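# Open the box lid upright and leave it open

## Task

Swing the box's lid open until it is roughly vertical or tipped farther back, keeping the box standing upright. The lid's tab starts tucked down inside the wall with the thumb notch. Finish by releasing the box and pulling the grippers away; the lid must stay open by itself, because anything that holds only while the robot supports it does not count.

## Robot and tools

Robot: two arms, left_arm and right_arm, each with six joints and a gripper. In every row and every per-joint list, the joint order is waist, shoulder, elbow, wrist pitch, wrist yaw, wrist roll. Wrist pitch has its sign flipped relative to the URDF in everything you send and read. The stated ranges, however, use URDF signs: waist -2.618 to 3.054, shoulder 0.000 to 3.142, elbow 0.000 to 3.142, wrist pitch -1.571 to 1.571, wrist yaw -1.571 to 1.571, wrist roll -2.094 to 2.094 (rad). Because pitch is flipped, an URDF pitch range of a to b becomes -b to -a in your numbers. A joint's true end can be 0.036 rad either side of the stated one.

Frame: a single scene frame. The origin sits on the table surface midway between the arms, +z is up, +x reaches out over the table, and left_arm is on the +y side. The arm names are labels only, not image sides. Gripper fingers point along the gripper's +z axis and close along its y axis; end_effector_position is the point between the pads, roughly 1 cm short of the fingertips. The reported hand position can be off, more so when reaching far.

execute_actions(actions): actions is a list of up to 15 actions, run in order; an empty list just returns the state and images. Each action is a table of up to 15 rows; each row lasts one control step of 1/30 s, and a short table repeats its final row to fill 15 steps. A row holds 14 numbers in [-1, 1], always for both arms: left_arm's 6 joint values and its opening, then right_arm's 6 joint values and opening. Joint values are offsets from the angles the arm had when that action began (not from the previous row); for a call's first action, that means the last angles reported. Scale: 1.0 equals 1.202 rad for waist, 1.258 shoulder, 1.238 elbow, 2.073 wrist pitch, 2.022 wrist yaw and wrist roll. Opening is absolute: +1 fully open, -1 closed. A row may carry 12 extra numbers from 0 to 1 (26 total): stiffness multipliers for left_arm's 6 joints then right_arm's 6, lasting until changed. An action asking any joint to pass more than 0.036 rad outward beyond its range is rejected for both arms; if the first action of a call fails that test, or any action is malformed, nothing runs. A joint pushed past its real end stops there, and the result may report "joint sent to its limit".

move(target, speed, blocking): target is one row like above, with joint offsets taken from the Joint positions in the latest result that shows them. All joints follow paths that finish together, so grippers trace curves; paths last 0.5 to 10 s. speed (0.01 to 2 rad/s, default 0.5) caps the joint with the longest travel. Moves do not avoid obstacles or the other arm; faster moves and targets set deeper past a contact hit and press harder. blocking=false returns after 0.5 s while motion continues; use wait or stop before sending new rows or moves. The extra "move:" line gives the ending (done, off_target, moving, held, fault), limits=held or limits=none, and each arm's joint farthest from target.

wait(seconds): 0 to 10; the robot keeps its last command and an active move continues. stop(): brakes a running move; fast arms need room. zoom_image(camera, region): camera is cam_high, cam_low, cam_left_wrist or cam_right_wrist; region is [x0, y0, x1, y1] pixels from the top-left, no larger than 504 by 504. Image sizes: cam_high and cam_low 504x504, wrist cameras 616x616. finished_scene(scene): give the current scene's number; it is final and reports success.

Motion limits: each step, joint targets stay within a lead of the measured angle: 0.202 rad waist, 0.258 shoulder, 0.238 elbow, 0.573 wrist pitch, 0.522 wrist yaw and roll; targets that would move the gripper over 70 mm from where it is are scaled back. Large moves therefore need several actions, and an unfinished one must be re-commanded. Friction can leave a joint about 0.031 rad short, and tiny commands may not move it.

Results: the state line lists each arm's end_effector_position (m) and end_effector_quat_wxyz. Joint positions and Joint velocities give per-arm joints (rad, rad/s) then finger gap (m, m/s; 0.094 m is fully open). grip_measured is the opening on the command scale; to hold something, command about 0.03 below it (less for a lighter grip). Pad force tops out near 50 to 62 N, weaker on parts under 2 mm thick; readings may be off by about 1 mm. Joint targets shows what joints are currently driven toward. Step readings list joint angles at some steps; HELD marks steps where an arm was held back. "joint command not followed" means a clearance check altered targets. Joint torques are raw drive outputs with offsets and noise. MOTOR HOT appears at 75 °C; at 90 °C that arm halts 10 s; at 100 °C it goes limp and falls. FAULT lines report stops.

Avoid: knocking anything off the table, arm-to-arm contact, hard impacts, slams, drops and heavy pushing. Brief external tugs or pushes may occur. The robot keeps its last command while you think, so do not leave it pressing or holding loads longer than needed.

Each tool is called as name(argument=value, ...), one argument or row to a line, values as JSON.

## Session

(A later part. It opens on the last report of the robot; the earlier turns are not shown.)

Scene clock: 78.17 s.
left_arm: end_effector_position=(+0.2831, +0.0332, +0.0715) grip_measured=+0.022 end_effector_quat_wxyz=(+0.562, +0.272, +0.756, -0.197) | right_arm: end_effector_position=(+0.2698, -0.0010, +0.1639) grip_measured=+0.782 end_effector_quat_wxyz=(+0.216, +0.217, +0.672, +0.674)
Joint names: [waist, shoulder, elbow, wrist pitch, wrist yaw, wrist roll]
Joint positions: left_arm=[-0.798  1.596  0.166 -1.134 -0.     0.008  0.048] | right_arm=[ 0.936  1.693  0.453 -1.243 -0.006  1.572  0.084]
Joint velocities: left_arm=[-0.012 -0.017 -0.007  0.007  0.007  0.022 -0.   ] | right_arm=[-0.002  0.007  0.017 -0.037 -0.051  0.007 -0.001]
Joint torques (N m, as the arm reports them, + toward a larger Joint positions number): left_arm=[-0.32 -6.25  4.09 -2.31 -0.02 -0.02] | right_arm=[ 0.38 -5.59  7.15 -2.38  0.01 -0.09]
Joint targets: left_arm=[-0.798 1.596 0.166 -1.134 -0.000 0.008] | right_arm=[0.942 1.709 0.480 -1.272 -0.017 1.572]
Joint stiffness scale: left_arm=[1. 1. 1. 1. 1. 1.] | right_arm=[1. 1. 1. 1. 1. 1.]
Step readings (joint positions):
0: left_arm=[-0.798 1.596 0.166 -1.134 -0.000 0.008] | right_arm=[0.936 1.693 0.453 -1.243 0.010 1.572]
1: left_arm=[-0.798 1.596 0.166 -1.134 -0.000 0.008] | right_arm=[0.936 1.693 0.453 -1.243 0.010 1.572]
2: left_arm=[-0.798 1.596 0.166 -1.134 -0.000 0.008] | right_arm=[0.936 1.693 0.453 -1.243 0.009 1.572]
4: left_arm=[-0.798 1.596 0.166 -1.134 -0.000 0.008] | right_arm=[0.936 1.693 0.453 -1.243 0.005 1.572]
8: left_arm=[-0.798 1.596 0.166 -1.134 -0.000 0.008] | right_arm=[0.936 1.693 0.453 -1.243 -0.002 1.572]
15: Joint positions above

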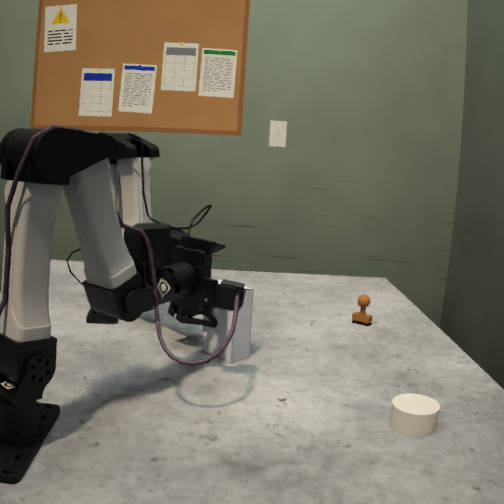

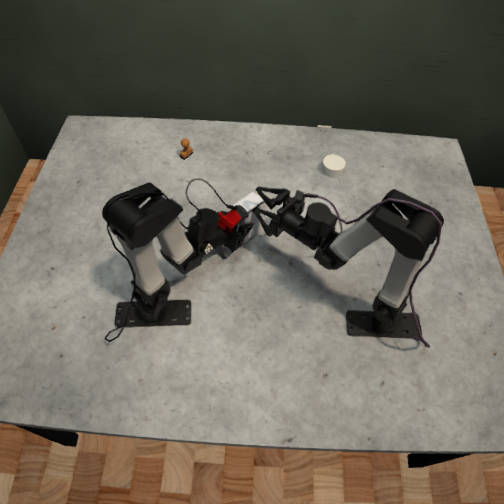

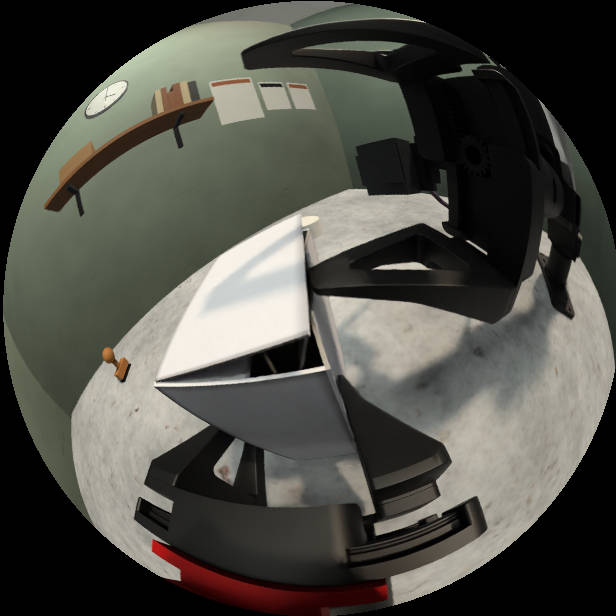

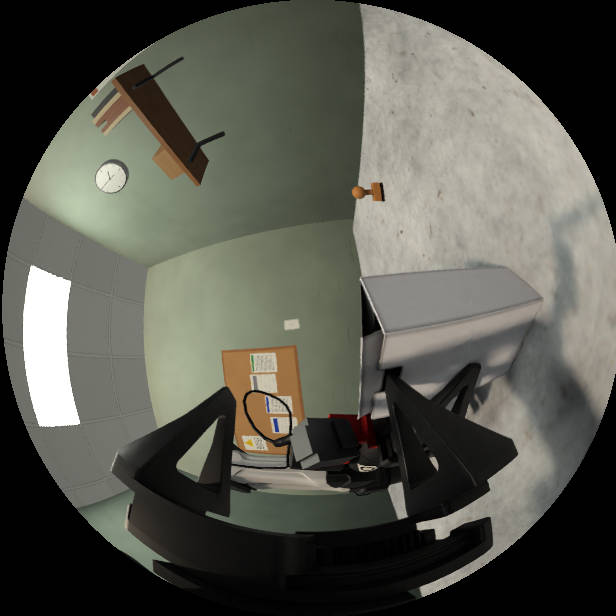

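execute_actions(
  actions=[
    [[0,0,0,0,0,0,0,0,0.015,0.0241,-0.014,-0.005,0,0.78],[0,0,0,0,0,0,0,0,0.0174,0.0265,-0.014,-0.005,0,0.78],[0,0,0,0,0,0,0,0,0.0198,0.0289,-0.014,-0.005,0,0.78],[0,0,0,0,0,0,0,0,0.0222,0.0313,-0.014,-0.005,0,0.78],[0,0,0,0,0,0,0,0,0.0246,0.0337,-0.014,-0.005,0,0.78],[0,0,0,0,0,0,0,0,0.027,0.0361,-0.014,-0.005,0,0.78],[0,0,0,0,0,0,0,0,0.0294,0.0385,-0.014,-0.005,0,0.78],[0,0,0,0,0,0,0,0,0.0318,0.041,-0.014,-0.005,0,0.78],[0,0,0,0,0,0,0,0,0.0342,0.0434,-0.014,-0.005,0,0.78],[0,0,0,0,0,0,0,0,0.0366,0.0459,-0.014,-0.005,0,0.78],[0,0,0,0,0,0,0,0,0.039,0.0483,-0.014,-0.005,0,0.78],[0,0,0,0,0,0,0,0,0.0414,0.0508,-0.014,-0.005,0,0.78],[0,0,0,0,0,0,0,0,0.0438,0.0532,-0.014,-0.005,0,0.78],[0,0,0,0,0,0,0,0,0.0461,0.0557,-0.014,-0.005,0,0.78]],
  ],
)

wait(
  seconds=0.3,
)

zoom_image(
  camera="cam_right_wrist",
  region=[340, 320, 450, 430],
)

Scene clock: 79.77 s.
left_arm: end_effector_position=(+0.2831, +0.0332, +0.0715) grip_measured=+0.022 end_effector_quat_wxyz=(+0.562, +0.272, +0.756, -0.197) | right_arm: end_effector_position=(+0.2755, +0.0074, +0.1622) grip_measured=+0.782 end_effector_quat_wxyz=(+0.216, +0.216, +0.672, +0.674)
Joint names: [waist, shoulder, elbow, wrist pitch, wrist yaw, wrist roll]
Joint positions: left_arm=[-0.798  1.596  0.166 -1.134 -0.     0.008  0.048] | right_arm=[ 0.936  1.733  0.492 -1.243 -0.008  1.572  0.084]
Joint velocities: left_arm=[ 0.002  0.007  0.007 -0.007 -0.007  0.007 -0.   ] | right_arm=[-0.007  0.081  0.071  0.022 -0.066  0.037 -0.   ]
Joint torques (N m, as the arm reports them, + toward a larger Joint positions number): left_arm=[-0.25 -6.25  4.07 -2.31 -0.02 -0.03] | right_arm=[-0.06 -6.07  7.07 -2.37  0.1  -0.09]
Joint targets: left_arm=[-0.798 1.596 0.166 -1.134 -0.000 0.008] | right_arm=[0.936 1.752 0.522 -1.272 -0.016 1.572]
Joint stiffness scale: left_arm=[1. 1. 1. 1. 1. 1.] | right_arm=[1. 1. 1. 1. 1. 1.]
Step readings (joint positions):
0: left_arm=[-0.798 1.596 0.166 -1.134 -0.000 0.008] | right_arm=[0.936 1.693 0.453 -1.243 -0.007 1.572]
1: left_arm=[-0.798 1.596 0.166 -1.134 -0.000 0.008] | right_arm=[0.936 1.693 0.453 -1.243 -0.007 1.572]
2: left_arm=[-0.798 1.596 0.166 -1.134 -0.000 0.008] | right_arm=[0.936 1.693 0.453 -1.243 -0.007 1.572]
4: left_arm=[-0.798 1.596 0.166 -1.134 -0.000 0.008] | right_arm=[0.936 1.695 0.454 -1.243 -0.007 1.572]
8: left_arm=[-0.798 1.596 0.166 -1.134 -0.000 0.008] | right_arm=[0.936 1.711 0.472 -1.243 -0.007 1.572]
15: Joint positions above

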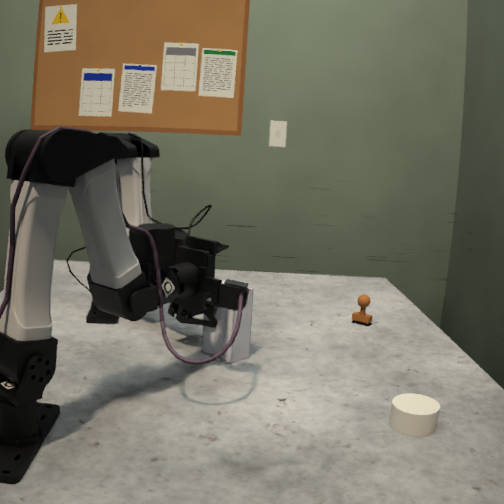

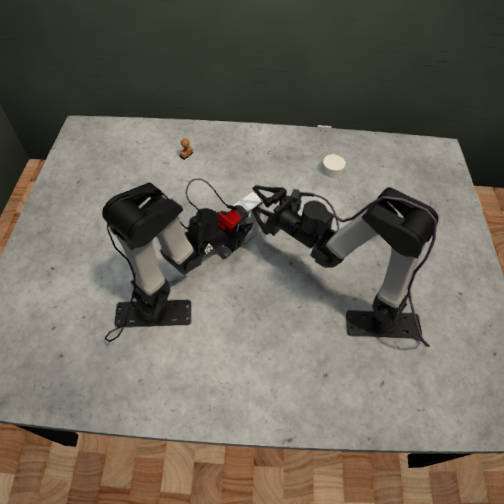

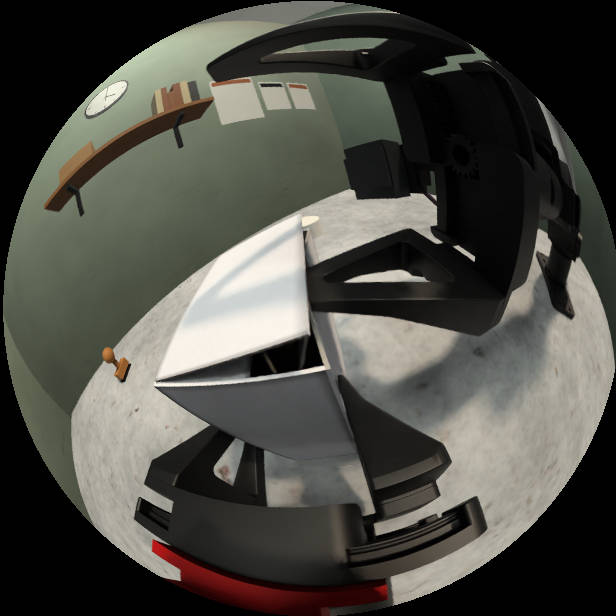

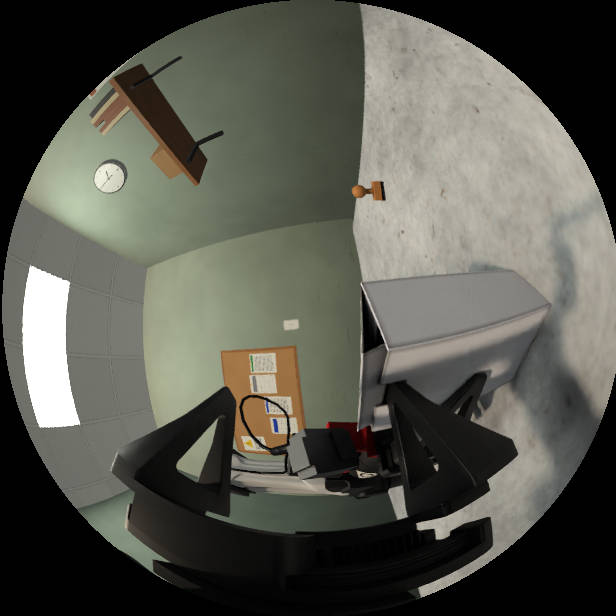

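Scene clock: 80.07 s.
left_arm: end_effector_position=(+0.2831, +0.0332, +0.0715) grip_measured=+0.022 end_effector_quat_wxyz=(+0.562, +0.272, +0.756, -0.197) | right_arm: end_effector_position=(+0.2756, +0.0081, +0.1620) grip_measured=+0.782 end_effector_quat_wxyz=(+0.215, +0.216, +0.673, +0.674)
Joint names: [waist, shoulder, elbow, wrist pitch, wrist yaw, wrist roll]
Joint positions: left_arm=[-0.798  1.596  0.166 -1.134 -0.     0.008  0.048] | right_arm=[ 0.936  1.735  0.494 -1.243 -0.01   1.572  0.084]
Joint velocities: left_arm=[ 0.002  0.007  0.002  0.066 -0.081 -0.11  -0.   ] | right_arm=[-0.002  0.002  0.007  0.037 -0.007 -0.095 -0.   ]
Joint torques (N m, as the arm reports them, + toward a larger Joint positions number): left_arm=[-0.32 -6.25  4.09 -2.31 -0.02 -0.03] | right_arm=[-0.07 -6.02  7.18 -2.38  0.06 -0.08]
Joint targets: left_arm=[-0.798 1.596 0.166 -1.134 -0.000 0.008] | right_arm=[0.936 1.752 0.522 -1.272 -0.016 1.572]
Joint stiffness scale: left_arm=[1. 1. 1. 1. 1. 1.] | right_arm=[1. 1. 1. 1. 1. 1.]
wait: 0.30 s; at rest by 0.20 s

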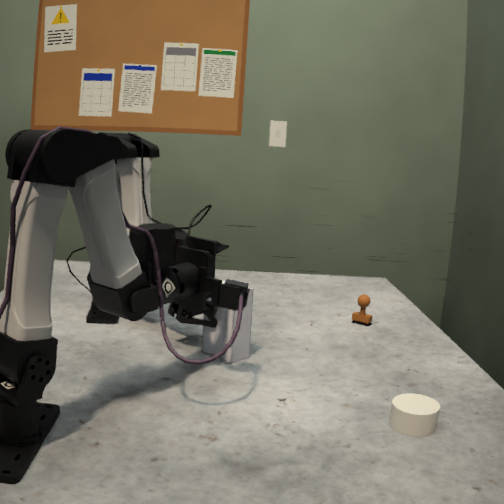

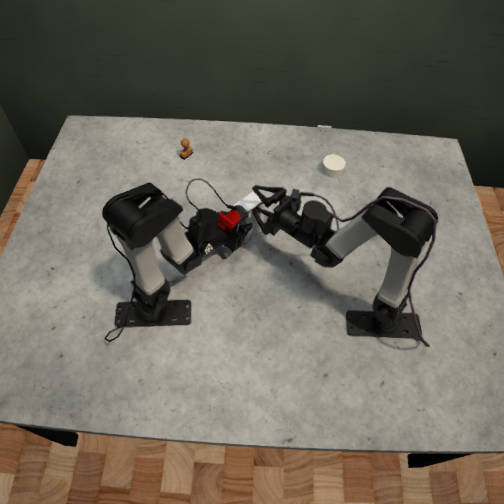

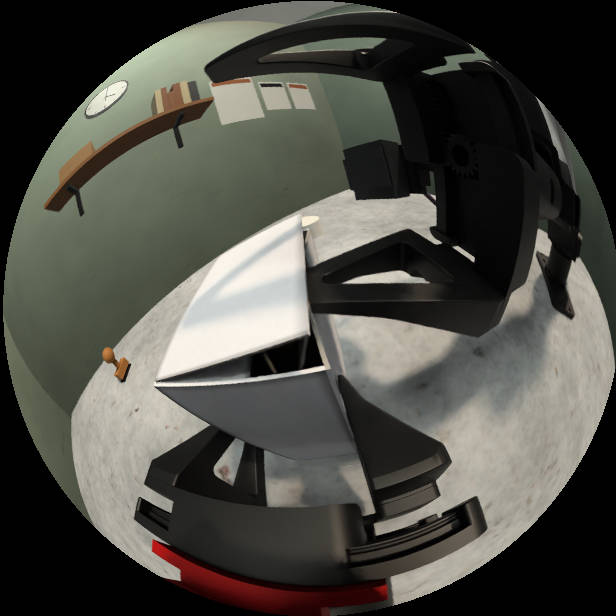

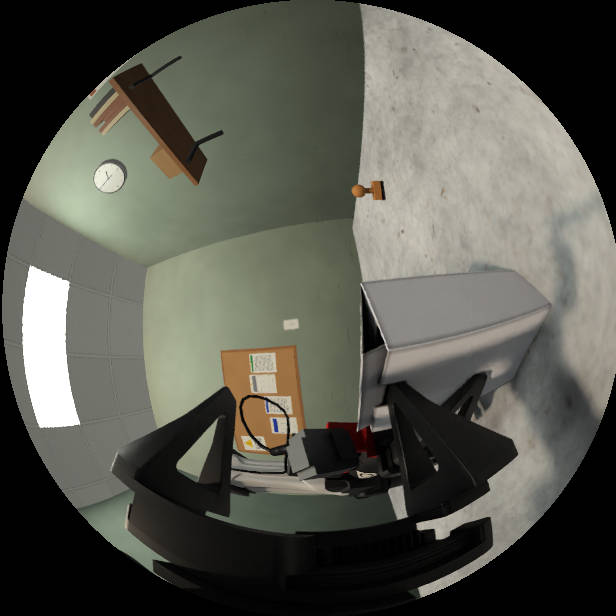

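Region (340, 320, 450, 430) of cam_right_wrist's 616x616 image, scaled by 4.582, with more detail than that image has.

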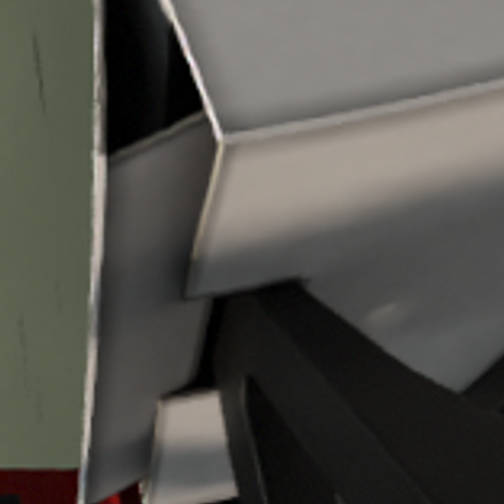

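move(
  target=[0, 0, 0, 0, 0, 0, 0.0, 0, -0.0644, 0.0226, -0.014, -0.003, 0, 0.78],
  speed=0.1,
)

Scene clock: 85.03 s.
left_arm: end_effector_position=(+0.2831, +0.0332, +0.0715) grip_measured=+0.021 end_effector_quat_wxyz=(+0.562, +0.272, +0.756, -0.197) | right_arm: end_effector_position=(+0.2736, +0.0054, +0.1857) grip_measured=+0.782 end_effector_quat_wxyz=(+0.221, +0.209, +0.654, +0.693)
Joint names: [waist, shoulder, elbow, wrist pitch, wrist yaw, wrist roll]
Joint positions: left_arm=[-0.798  1.596  0.166 -1.134 -0.     0.008  0.048] | right_arm=[ 0.936  1.68   0.494 -1.243 -0.01   1.572  0.084]
Joint velocities: left_arm=[-0.017 -0.012 -0.022  0.051 -0.007 -0.022 -0.001] | right_arm=[-0.012  0.002 -0.012  0.022 -0.037  0.007 -0.001]
Joint torques (N m, as the arm reports them, + toward a larger Joint positions number): left_arm=[-0.32 -6.24  4.09 -2.31 -0.02 -0.02] | right_arm=[-0.07 -9.62  7.43 -2.35  0.06 -0.09]
Joint targets: left_arm=[-0.798 1.596 0.166 -1.134 -0.000 0.008] | right_arm=[0.936 1.654 0.522 -1.272 -0.016 1.572]
Joint stiffness scale: left_arm=[1. 1. 1. 1. 1. 1.] | right_arm=[1. 1. 1. 1. 1. 1.]
move: off_target (right_arm); limits=none; left_arm: farthest joint: the waist, 0.000 radians from its target (0.000 radians at the start); right_arm: farthest joint: the wrist pitch, 0.029 radians from its target (0.029 radians at the start)

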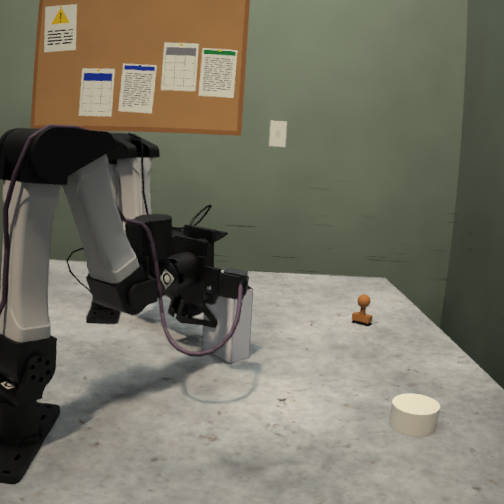

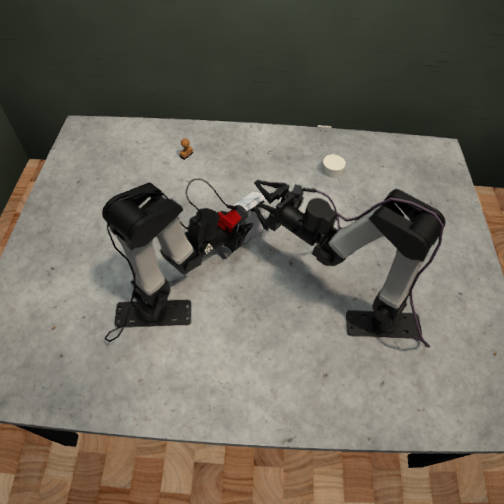

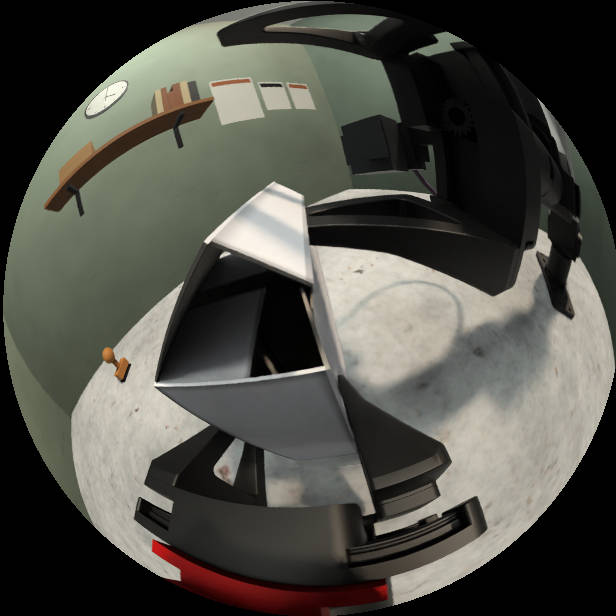

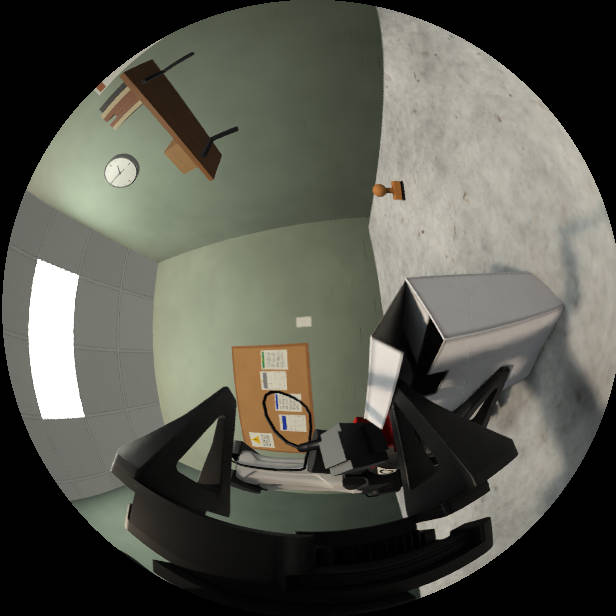

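move(
  target=[0, 0, 0, 0, 0, 0, 0.0, 0, -0.105, 0.2149, 0.2692, -0.003, 0, 0.78],
  speed=0.5,
)

Scene clock: 88.93 s.
left_arm: end_effector_position=(+0.2831, +0.0332, +0.0715) grip_measured=+0.021 end_effector_quat_wxyz=(+0.562, +0.272, +0.756, -0.197) | right_arm: end_effector_position=(+0.2913, +0.0297, +0.1998) grip_measured=+0.782 end_effector_quat_wxyz=(+0.198, +0.231, +0.721, +0.623)
Joint names: [waist, shoulder, elbow, wrist pitch, wrist yaw, wrist roll]
Joint positions: left_arm=[-0.798  1.596  0.166 -1.134 -0.     0.008  0.048] | right_arm=[ 0.936  1.571  0.734 -0.691 -0.01   1.572  0.084]
Joint velocities: left_arm=[-0.002 -0.022 -0.012 -0.066  0.007  0.037 -0.   ] | right_arm=[ 0.002  0.017 -0.007 -0.066  0.051  0.007  0.001]
Joint torques (N m, as the arm reports them, + toward a larger Joint positions number): left_arm=[-0.31 -6.25  4.09 -2.31 -0.02 -0.02] | right_arm=[-0.08 -9.84  8.57 -2.05  0.07 -0.08]
Joint targets: left_arm=[-0.798 1.596 0.166 -1.134 -0.000 0.008] | right_arm=[0.936 1.548 0.760 -0.685 -0.016 1.572]
Joint stiffness scale: left_arm=[1. 1. 1. 1. 1. 1.] | right_arm=[1. 1. 1. 1. 1. 1.]
move: off_target (right_arm); limits=none; left_arm: farthest joint: the waist, 0.000 radians from its target (0.000 radians at the start); right_arm: farthest joint: the elbow, 0.026 radians from its target (0.266 radians at the start)

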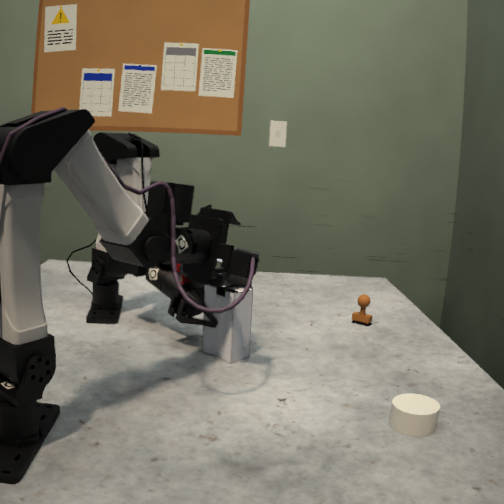

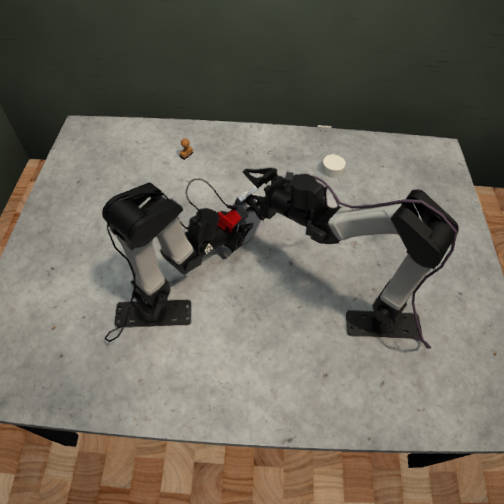

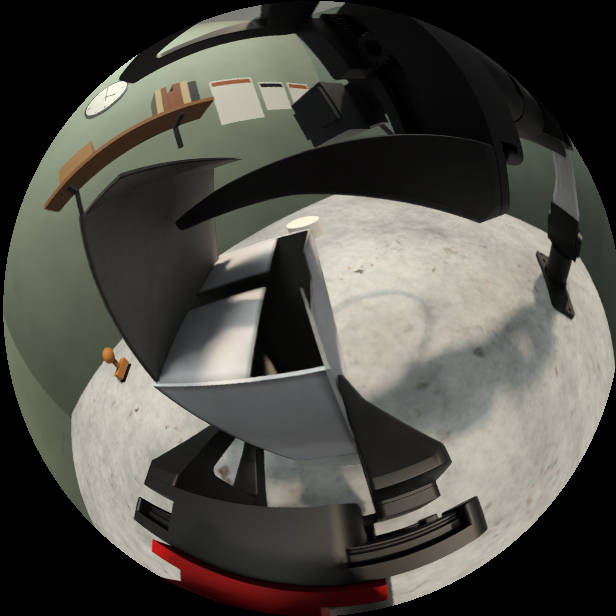

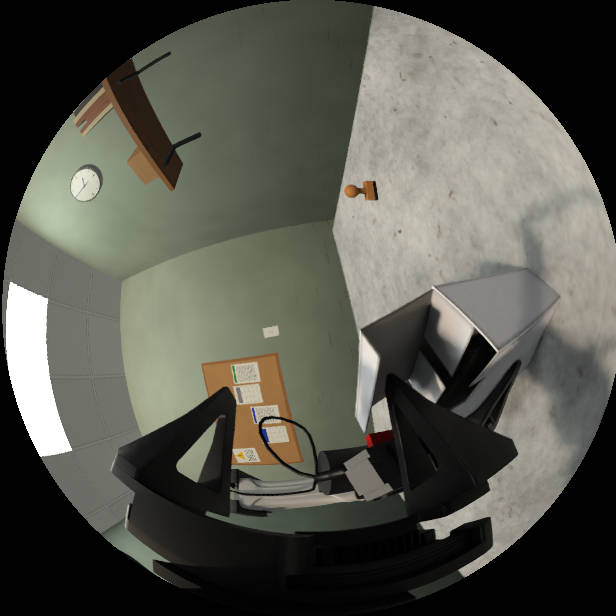

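zoom_image(
  camera="cam_low",
  region=[200, 150, 330, 260],
)

zoom_image(
  camera="cam_right_wrist",
  region=[300, 260, 560, 520],
)

Region (200, 150, 330, 260) of cam_low's 504x504 image, scaled by 3.877, with more detail than that image has; it fills the top 426 rows of this view, and the rest is white.

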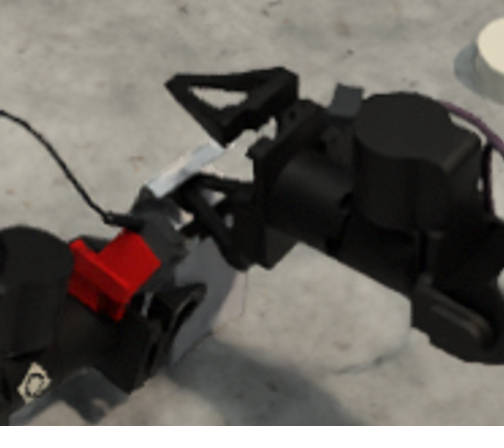

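Region (300, 260, 560, 520) of cam_right_wrist's 616x616 image, scaled by 1.938, with more detail than that image has.

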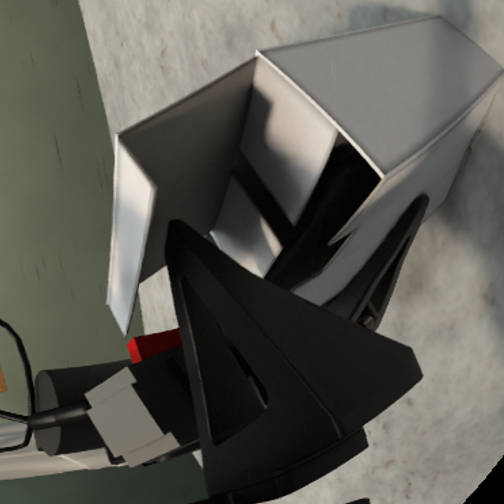

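move(
  target=[0, 0, 0, 0, 0, 0, 0.0, -0.0416, 0.1653, 0.4378, 0.3049, -0.003, 0, 0.78],
  speed=0.5,
)

Scene clock: 93.03 s.
left_arm: end_effector_position=(+0.2832, +0.0333, +0.0715) grip_measured=+0.021 end_effector_quat_wxyz=(+0.562, +0.272, +0.756, -0.196) | right_arm: end_effector_position=(+0.3445, +0.0687, +0.1959) grip_measured=+0.782 end_effector_quat_wxyz=(+0.168, +0.275, +0.802, +0.504)
Joint names: [waist, shoulder, elbow, wrist pitch, wrist yaw, wrist roll]
Joint positions: left_arm=[-0.798  1.596  0.166 -1.134 -0.001  0.008  0.048] | right_arm=[ 0.898  1.766  1.248 -0.067 -0.013  1.572  0.084]
Joint velocities: left_arm=[ 0.007 -0.017 -0.012  0.022 -0.037 -0.081 -0.001] | right_arm=[-0.002  0.002  0.002  0.051 -0.007  0.022  0.001]
Joint torques (N m, as the arm reports them, + toward a larger Joint positions number): left_arm=[-0.31 -6.25  4.09 -2.31 -0.02 -0.02] | right_arm=[-0.97 -9.23  9.31 -1.95  0.12 -0.08]
Joint targets: left_arm=[-0.798 1.596 0.166 -1.134 -0.000 0.008] | right_arm=[0.886 1.779 1.276 -0.059 -0.016 1.572]
Joint stiffness scale: left_arm=[1. 1. 1. 1. 1. 1.] | right_arm=[1. 1. 1. 1. 1. 1.]
move: off_target (right_arm); limits=none; left_arm: farthest joint: the wrist yaw, 0.001 radians from its target (0.000 radians at the start); right_arm: farthest joint: the elbow, 0.028 radians from its target (0.542 radians at the start)

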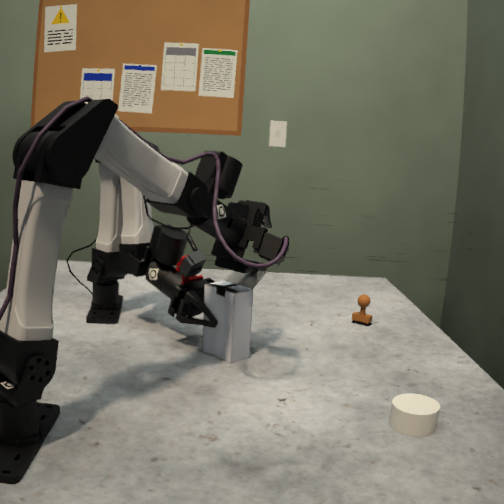

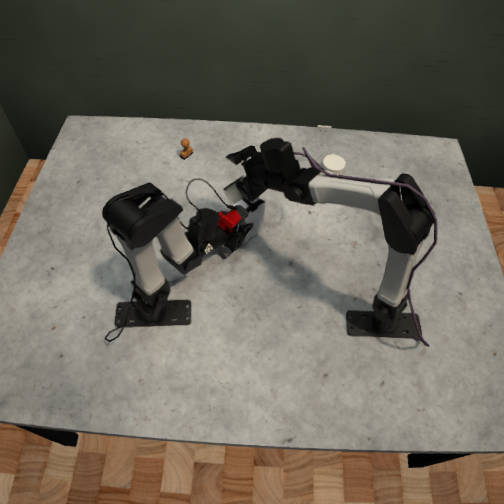

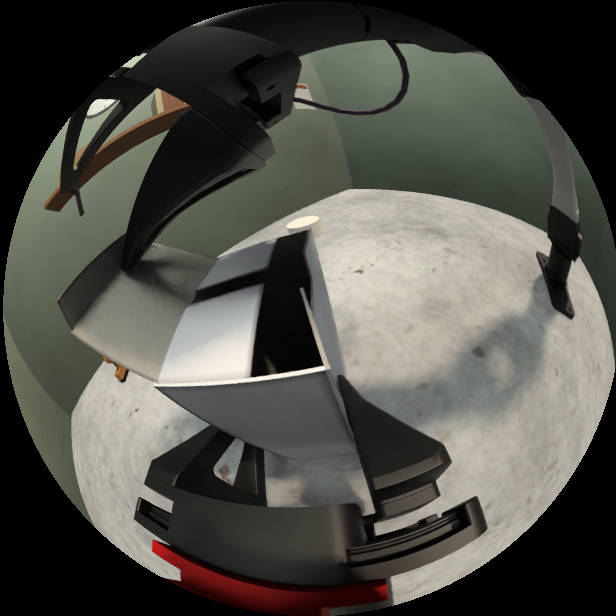

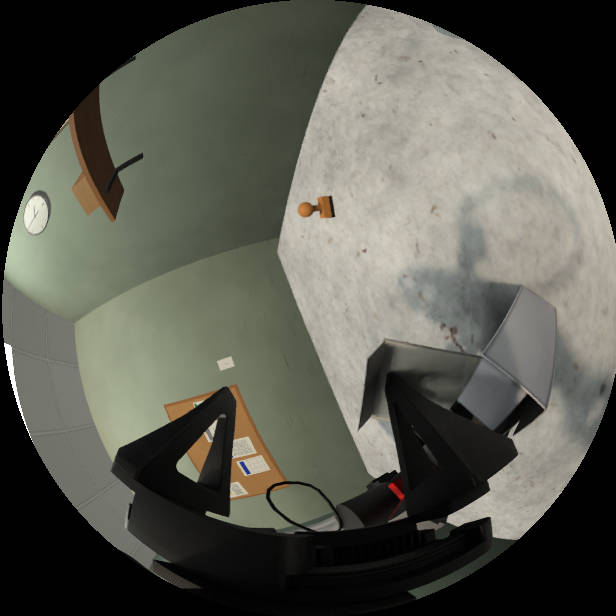

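execute_actions(
  actions=[
    [[0,0,0,0,0,0,0,0,0.012,0.0226,0.004,0,0,0.78],[0,0,0,0,0,0,0,0,0.015,0.0226,0.004,0,0,0.78],[0,0,0,0,0,0,0,0,0.018,0.0226,0.004,0,0,0.78],[0,0,0,0,0,0,0,0,0.021,0.0226,0.004,0,0,0.78],[0,0,0,0,0,0,0,0,0.024,0.0226,0.004,0,0,0.78],[0,0,0,0,0,0,0,0,0.027,0.0226,0.004,0,0,0.78],[0,0,0,0,0,0,0,0,0.030,0.0226,0.004,0,0,0.78],[0,0,0,0,0,0,0,0,0.033,0.0226,0.004,0,0,0.78],[0,0,0,0,0,0,0,0,0.036,0.0226,0.004,0,0,0.78],[0,0,0,0,0,0,0,0,0.038,0.0226,0.004,0,0,0.78]],
  ],
)

Scene clock: 95.17 s.
left_arm: end_effector_position=(+0.2832, +0.0333, +0.0715) grip_measured=+0.021 end_effector_quat_wxyz=(+0.562, +0.272, +0.756, -0.196) | right_arm: end_effector_position=(+0.3459, +0.0704, +0.1752) grip_measured=+0.782 end_effector_quat_wxyz=(+0.162, +0.279, +0.812, +0.486)
Joint names: [waist, shoulder, elbow, wrist pitch, wrist yaw, wrist roll]
Joint positions: left_arm=[-0.798  1.596  0.166 -1.134 -0.001  0.008  0.048] | right_arm=[ 0.898  1.804  1.248 -0.062 -0.013  1.572  0.084]
Joint velocities: left_arm=[ 0.002  0.007 -0.002  0.037 -0.037 -0.081 -0.   ] | right_arm=[ 0.002  0.002 -0.027  0.037  0.066  0.022  0.001]
Joint torques (N m, as the arm reports them, + toward a larger Joint positions number): left_arm=[-0.33 -6.25  4.1  -2.31 -0.03  0.01] | right_arm=[-0.06 -9.82  9.22 -1.99  0.16 -0.08]
Joint targets: left_arm=[-0.798 1.596 0.166 -1.134 -0.001 0.008] | right_arm=[0.898 1.814 1.276 -0.059 -0.013 1.572]
Joint stiffness scale: left_arm=[1. 1. 1. 1. 1. 1.] | right_arm=[1. 1. 1. 1. 1. 1.]
Step readings (joint positions):
0: left_arm=[-0.798 1.596 0.166 -1.134 -0.001 0.008] | right_arm=[0.898 1.766 1.248 -0.067 -0.013 1.572]
1: left_arm=[-0.798 1.596 0.166 -1.134 -0.001 0.008] | right_arm=[0.898 1.766 1.248 -0.067 -0.013 1.572]
2: left_arm=[-0.798 1.596 0.166 -1.134 -0.001 0.008] | right_arm=[0.898 1.766 1.248 -0.067 -0.013 1.572]
4: left_arm=[-0.798 1.596 0.166 -1.134 -0.001 0.008] | right_arm=[0.898 1.767 1.248 -0.067 -0.013 1.572]
8: left_arm=[-0.798 1.596 0.166 -1.134 -0.001 0.008] | right_arm=[0.898 1.782 1.248 -0.067 -0.013 1.572]
15: Joint positions above

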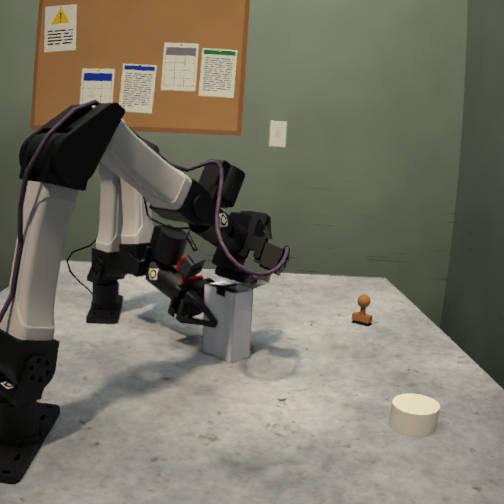

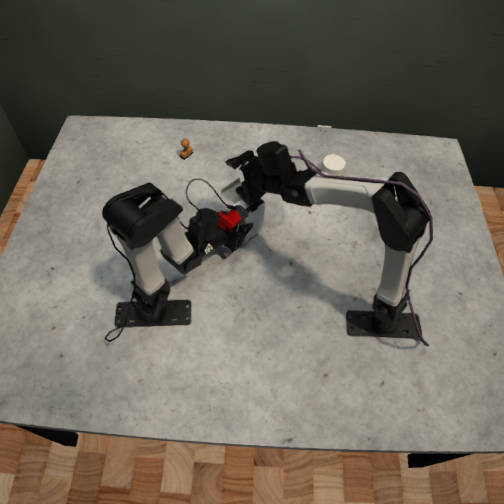

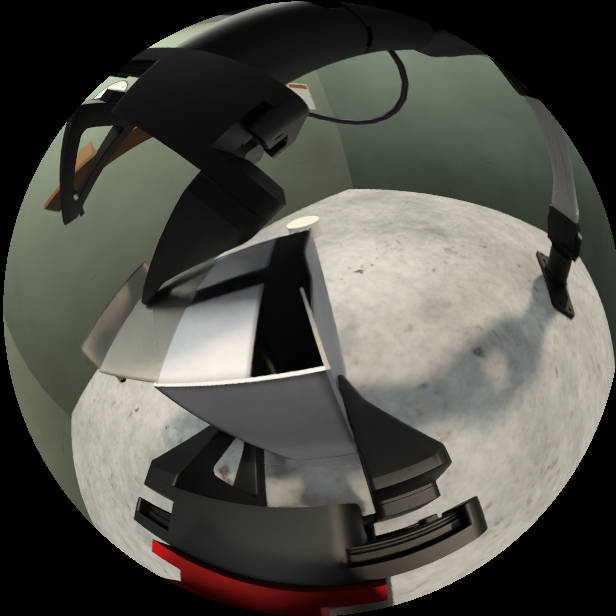

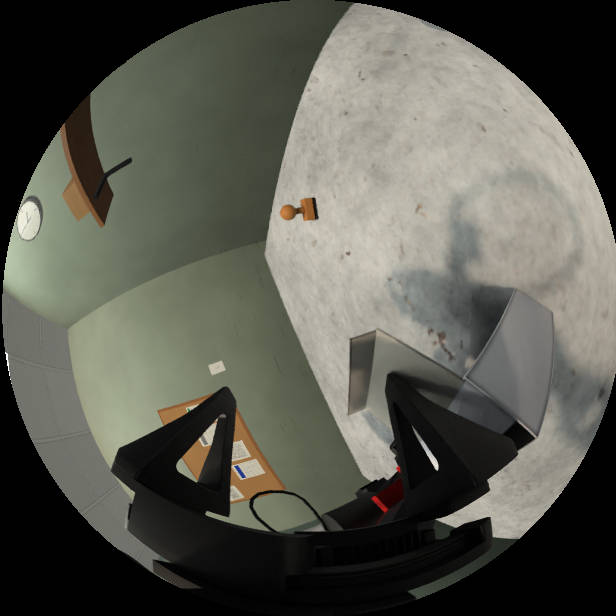

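move(
  target=[0, 0, 0, 0, 0, 0, 0.0, -0.25, -0.48, -0.2827, 0.078, 0, 0, 0.78],
  speed=0.7,
)

Scene clock: 97.53 s.
left_arm: end_effector_position=(+0.2832, +0.0333, +0.0715) grip_measured=+0.021 end_effector_quat_wxyz=(+0.562, +0.272, +0.756, -0.196) | right_arm: end_effector_position=(+0.3472, -0.1168, +0.2503) grip_measured=+0.782 end_effector_quat_wxyz=(+0.250, +0.381, +0.740, +0.494)
Joint names: [waist, shoulder, elbow, wrist pitch, wrist yaw, wrist roll]
Joint positions: left_arm=[-0.798  1.596  0.166 -1.134 -0.001  0.008  0.048] | right_arm=[ 0.607  1.219  0.915  0.093 -0.013  1.572  0.084]
Joint velocities: left_arm=[ 0.012 -0.012 -0.012 -0.037  0.022 -0.022 -0.001] | right_arm=[-0.022 -0.002 -0.002  0.051 -0.022 -0.007 -0.001]
Joint torques (N m, as the arm reports them, + toward a larger Joint positions number): left_arm=[-0.32 -6.25  4.09 -2.31 -0.02 -0.02] | right_arm=[-0.8  -6.47  6.07 -2.    0.16 -0.08]
Joint targets: left_arm=[-0.798 1.596 0.166 -1.134 -0.001 0.008] | right_arm=[0.598 1.201 0.898 0.099 -0.013 1.572]
Joint stiffness scale: left_arm=[1. 1. 1. 1. 1. 1.] | right_arm=[1. 1. 1. 1. 1. 1.]
move: done; limits=none; left_arm: farthest joint: the waist, 0.000 radians from its target (0.000 radians at the start); right_arm: farthest joint: the shoulder, 0.018 radians from its target (0.604 radians at the start)

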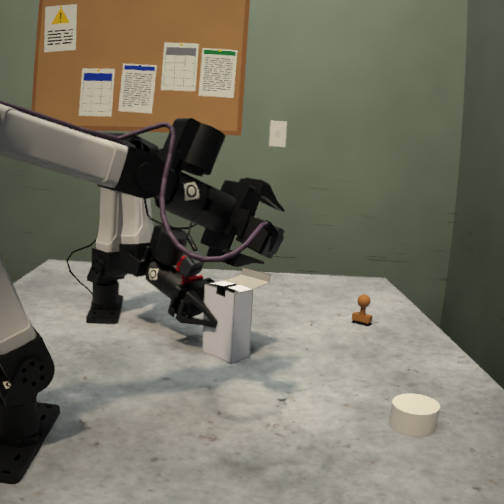

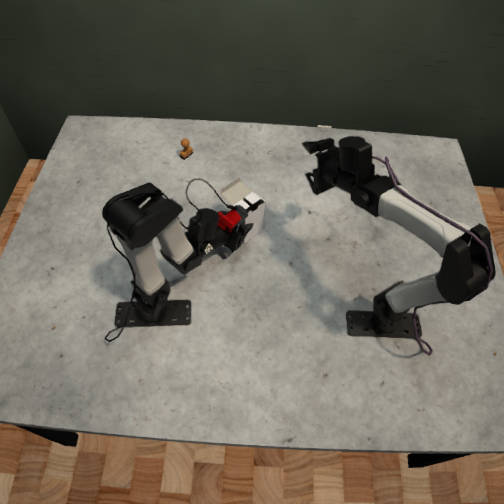

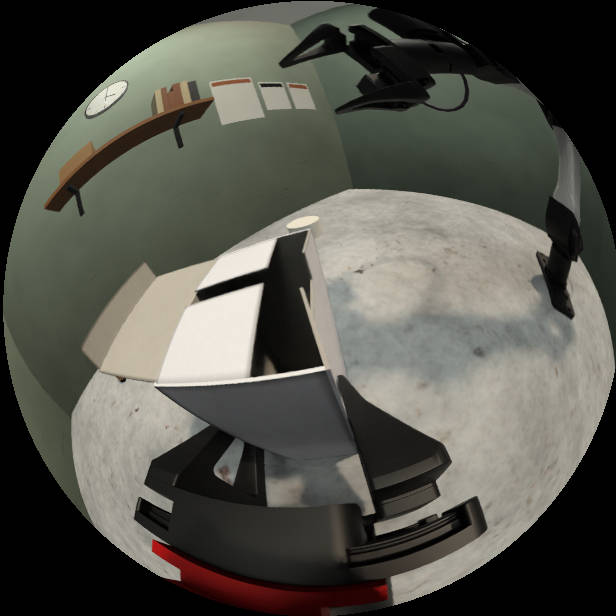

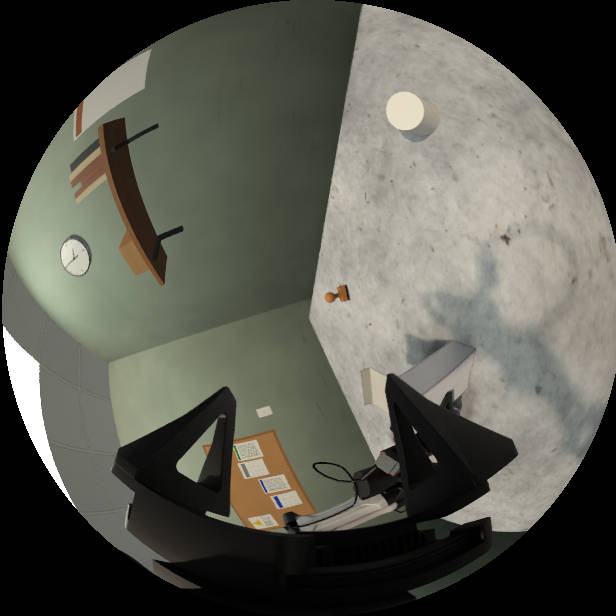

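move(
  target=[0, -0.9348, 0, 0.7062, 0, 0, 1, -0.25, -0.15, -0.1, 0, 0, 0, 0.78],
  speed=1.0,
)

Scene clock: 101.83 s.
left_arm: end_effector_position=(+0.1931, +0.1064, +0.0836) grip_measured=+0.999 end_effector_quat_wxyz=(+0.451, +0.297, +0.827, -0.158) | right_arm: end_effector_position=(+0.3686, -0.2320, +0.2604) grip_measured=+0.782 end_effector_quat_wxyz=(+0.333, +0.474, +0.664, +0.473)
Joint names: [waist, shoulder, elbow, wrist pitch, wrist yaw, wrist roll]
Joint positions: left_arm=[-0.798  0.439  0.166  0.301 -0.001  0.008  0.094] | right_arm=[ 0.318  1.053  0.808  0.093 -0.013  1.572  0.084]
Joint velocities: left_arm=[-0.007  0.007 -0.007 -0.037  0.022  0.066 -0.   ] | right_arm=[ 0.012  0.002 -0.007  0.022 -0.007  0.007 -0.   ]
Joint torques (N m, as the arm reports them, + toward a larger Joint positions number): left_arm=[-0.31 -1.41  7.52 -1.85 -0.02 -0.02] | right_arm=[-0.98 -5.37  6.03 -2.08  0.15 -0.09]
Joint targets: left_arm=[-0.798 0.420 0.166 0.330 -0.001 0.008] | right_arm=[0.306 1.030 0.791 0.093 -0.013 1.572]
Joint stiffness scale: left_arm=[1. 1. 1. 1. 1. 1.] | right_arm=[1. 1. 1. 1. 1. 1.]
move: off_target (left_arm, right_arm); limits=none; left_arm: farthest joint: the wrist pitch, 0.028 radians from its target (1.464 radians at the start); right_arm: farthest joint: the shoulder, 0.023 radians from its target (0.188 radians at the start)

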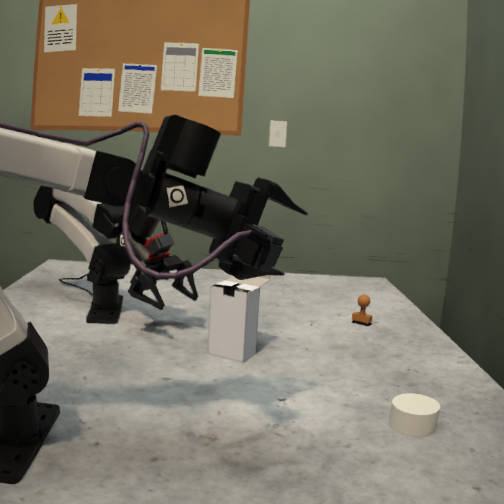

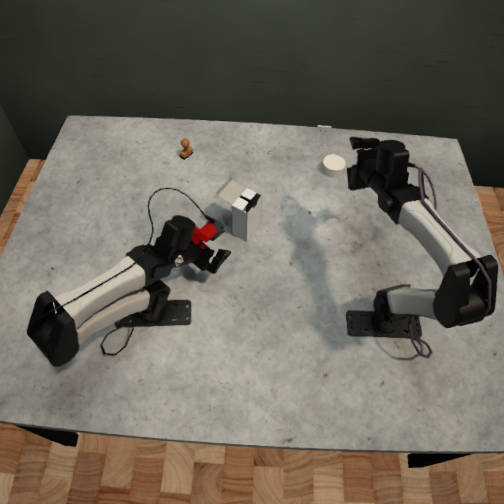

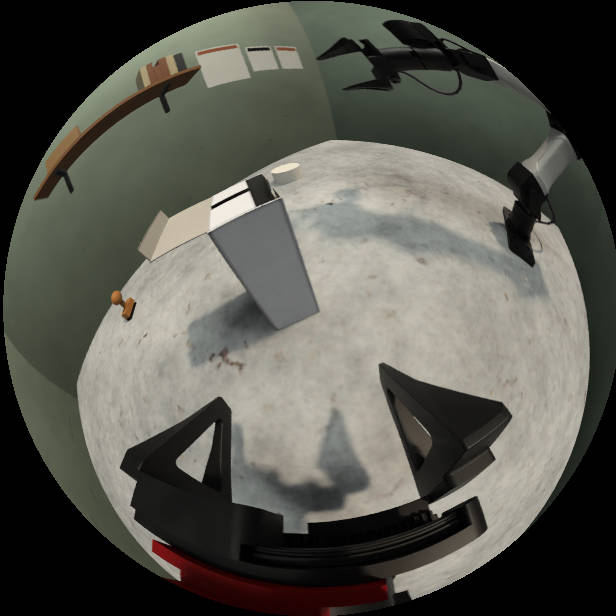

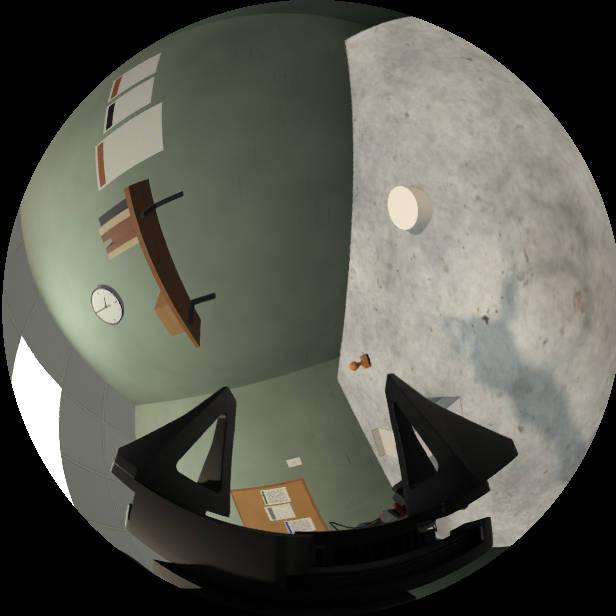

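execute_actions(
  actions=[],
)

Scene clock: 104.03 s.
left_arm: end_effector_position=(+0.1931, +0.1065, +0.0836) grip_measured=+0.999 end_effector_quat_wxyz=(+0.451, +0.297, +0.827, -0.158) | right_arm: end_effector_position=(+0.3686, -0.2320, +0.2604) grip_measured=+0.782 end_effector_quat_wxyz=(+0.333, +0.474, +0.664, +0.473)
Joint names: [waist, shoulder, elbow, wrist pitch, wrist yaw, wrist roll]
Joint positions: left_arm=[-0.798  0.439  0.166  0.302 -0.001  0.008  0.094] | right_arm=[ 0.318  1.053  0.808  0.093 -0.013  1.572  0.084]
Joint velocities: left_arm=[0.007 0.007 0.007 0.022 0.022 0.022 0.   ] | right_arm=[-0.007 -0.002 -0.022 -0.007  0.037  0.037 -0.001]
Joint torques (N m, as the arm reports them, + toward a larger Joint positions number): left_arm=[-0.32 -1.42  7.51 -1.85 -0.01 -0.02] | right_arm=[-0.99 -5.37  6.03 -2.09  0.15 -0.08]
Joint targets: left_arm=[-0.798 0.420 0.166 0.330 -0.001 0.008] | right_arm=[0.306 1.030 0.791 0.093 -0.013 1.572]
Joint stiffness scale: left_arm=[1. 1. 1. 1. 1. 1.] | right_arm=[1. 1. 1. 1. 1. 1.]

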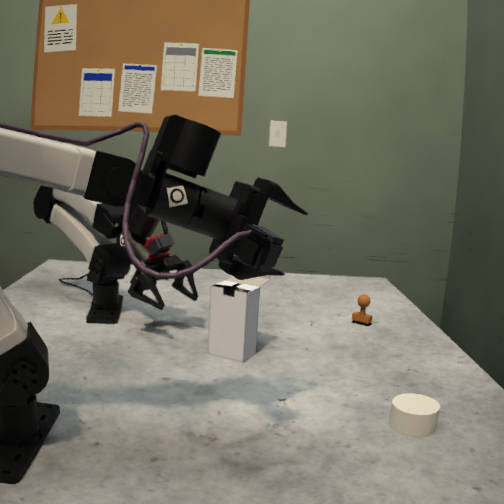

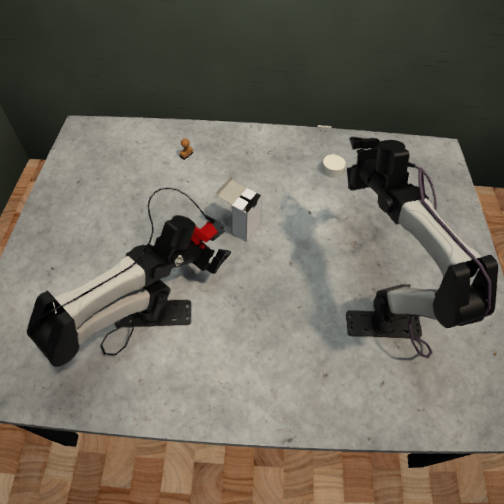

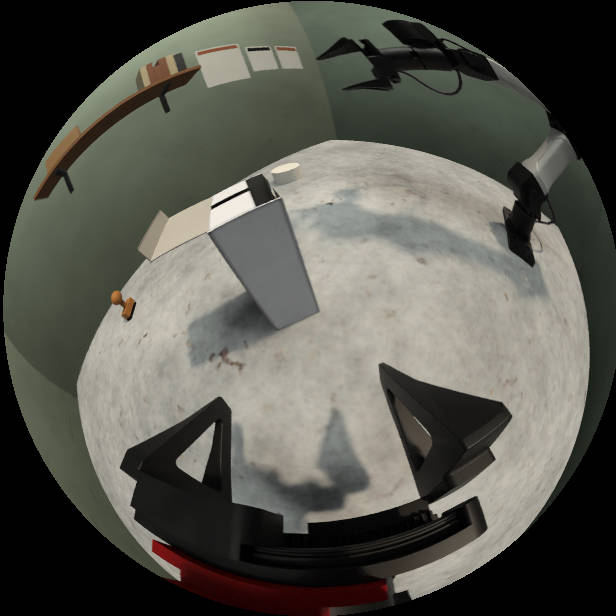

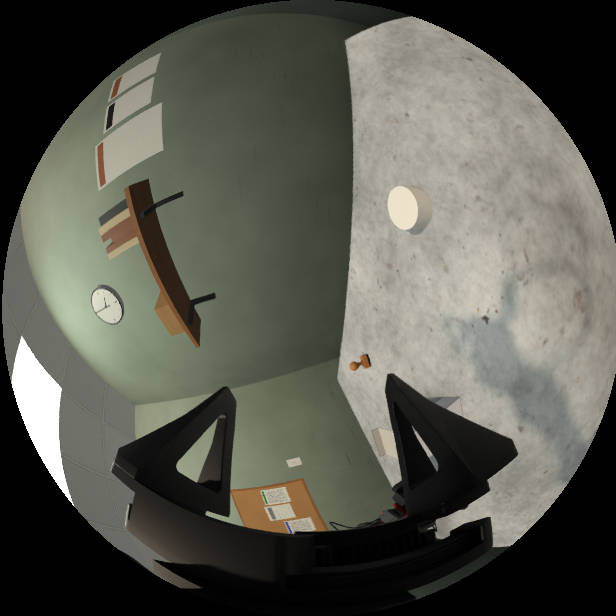

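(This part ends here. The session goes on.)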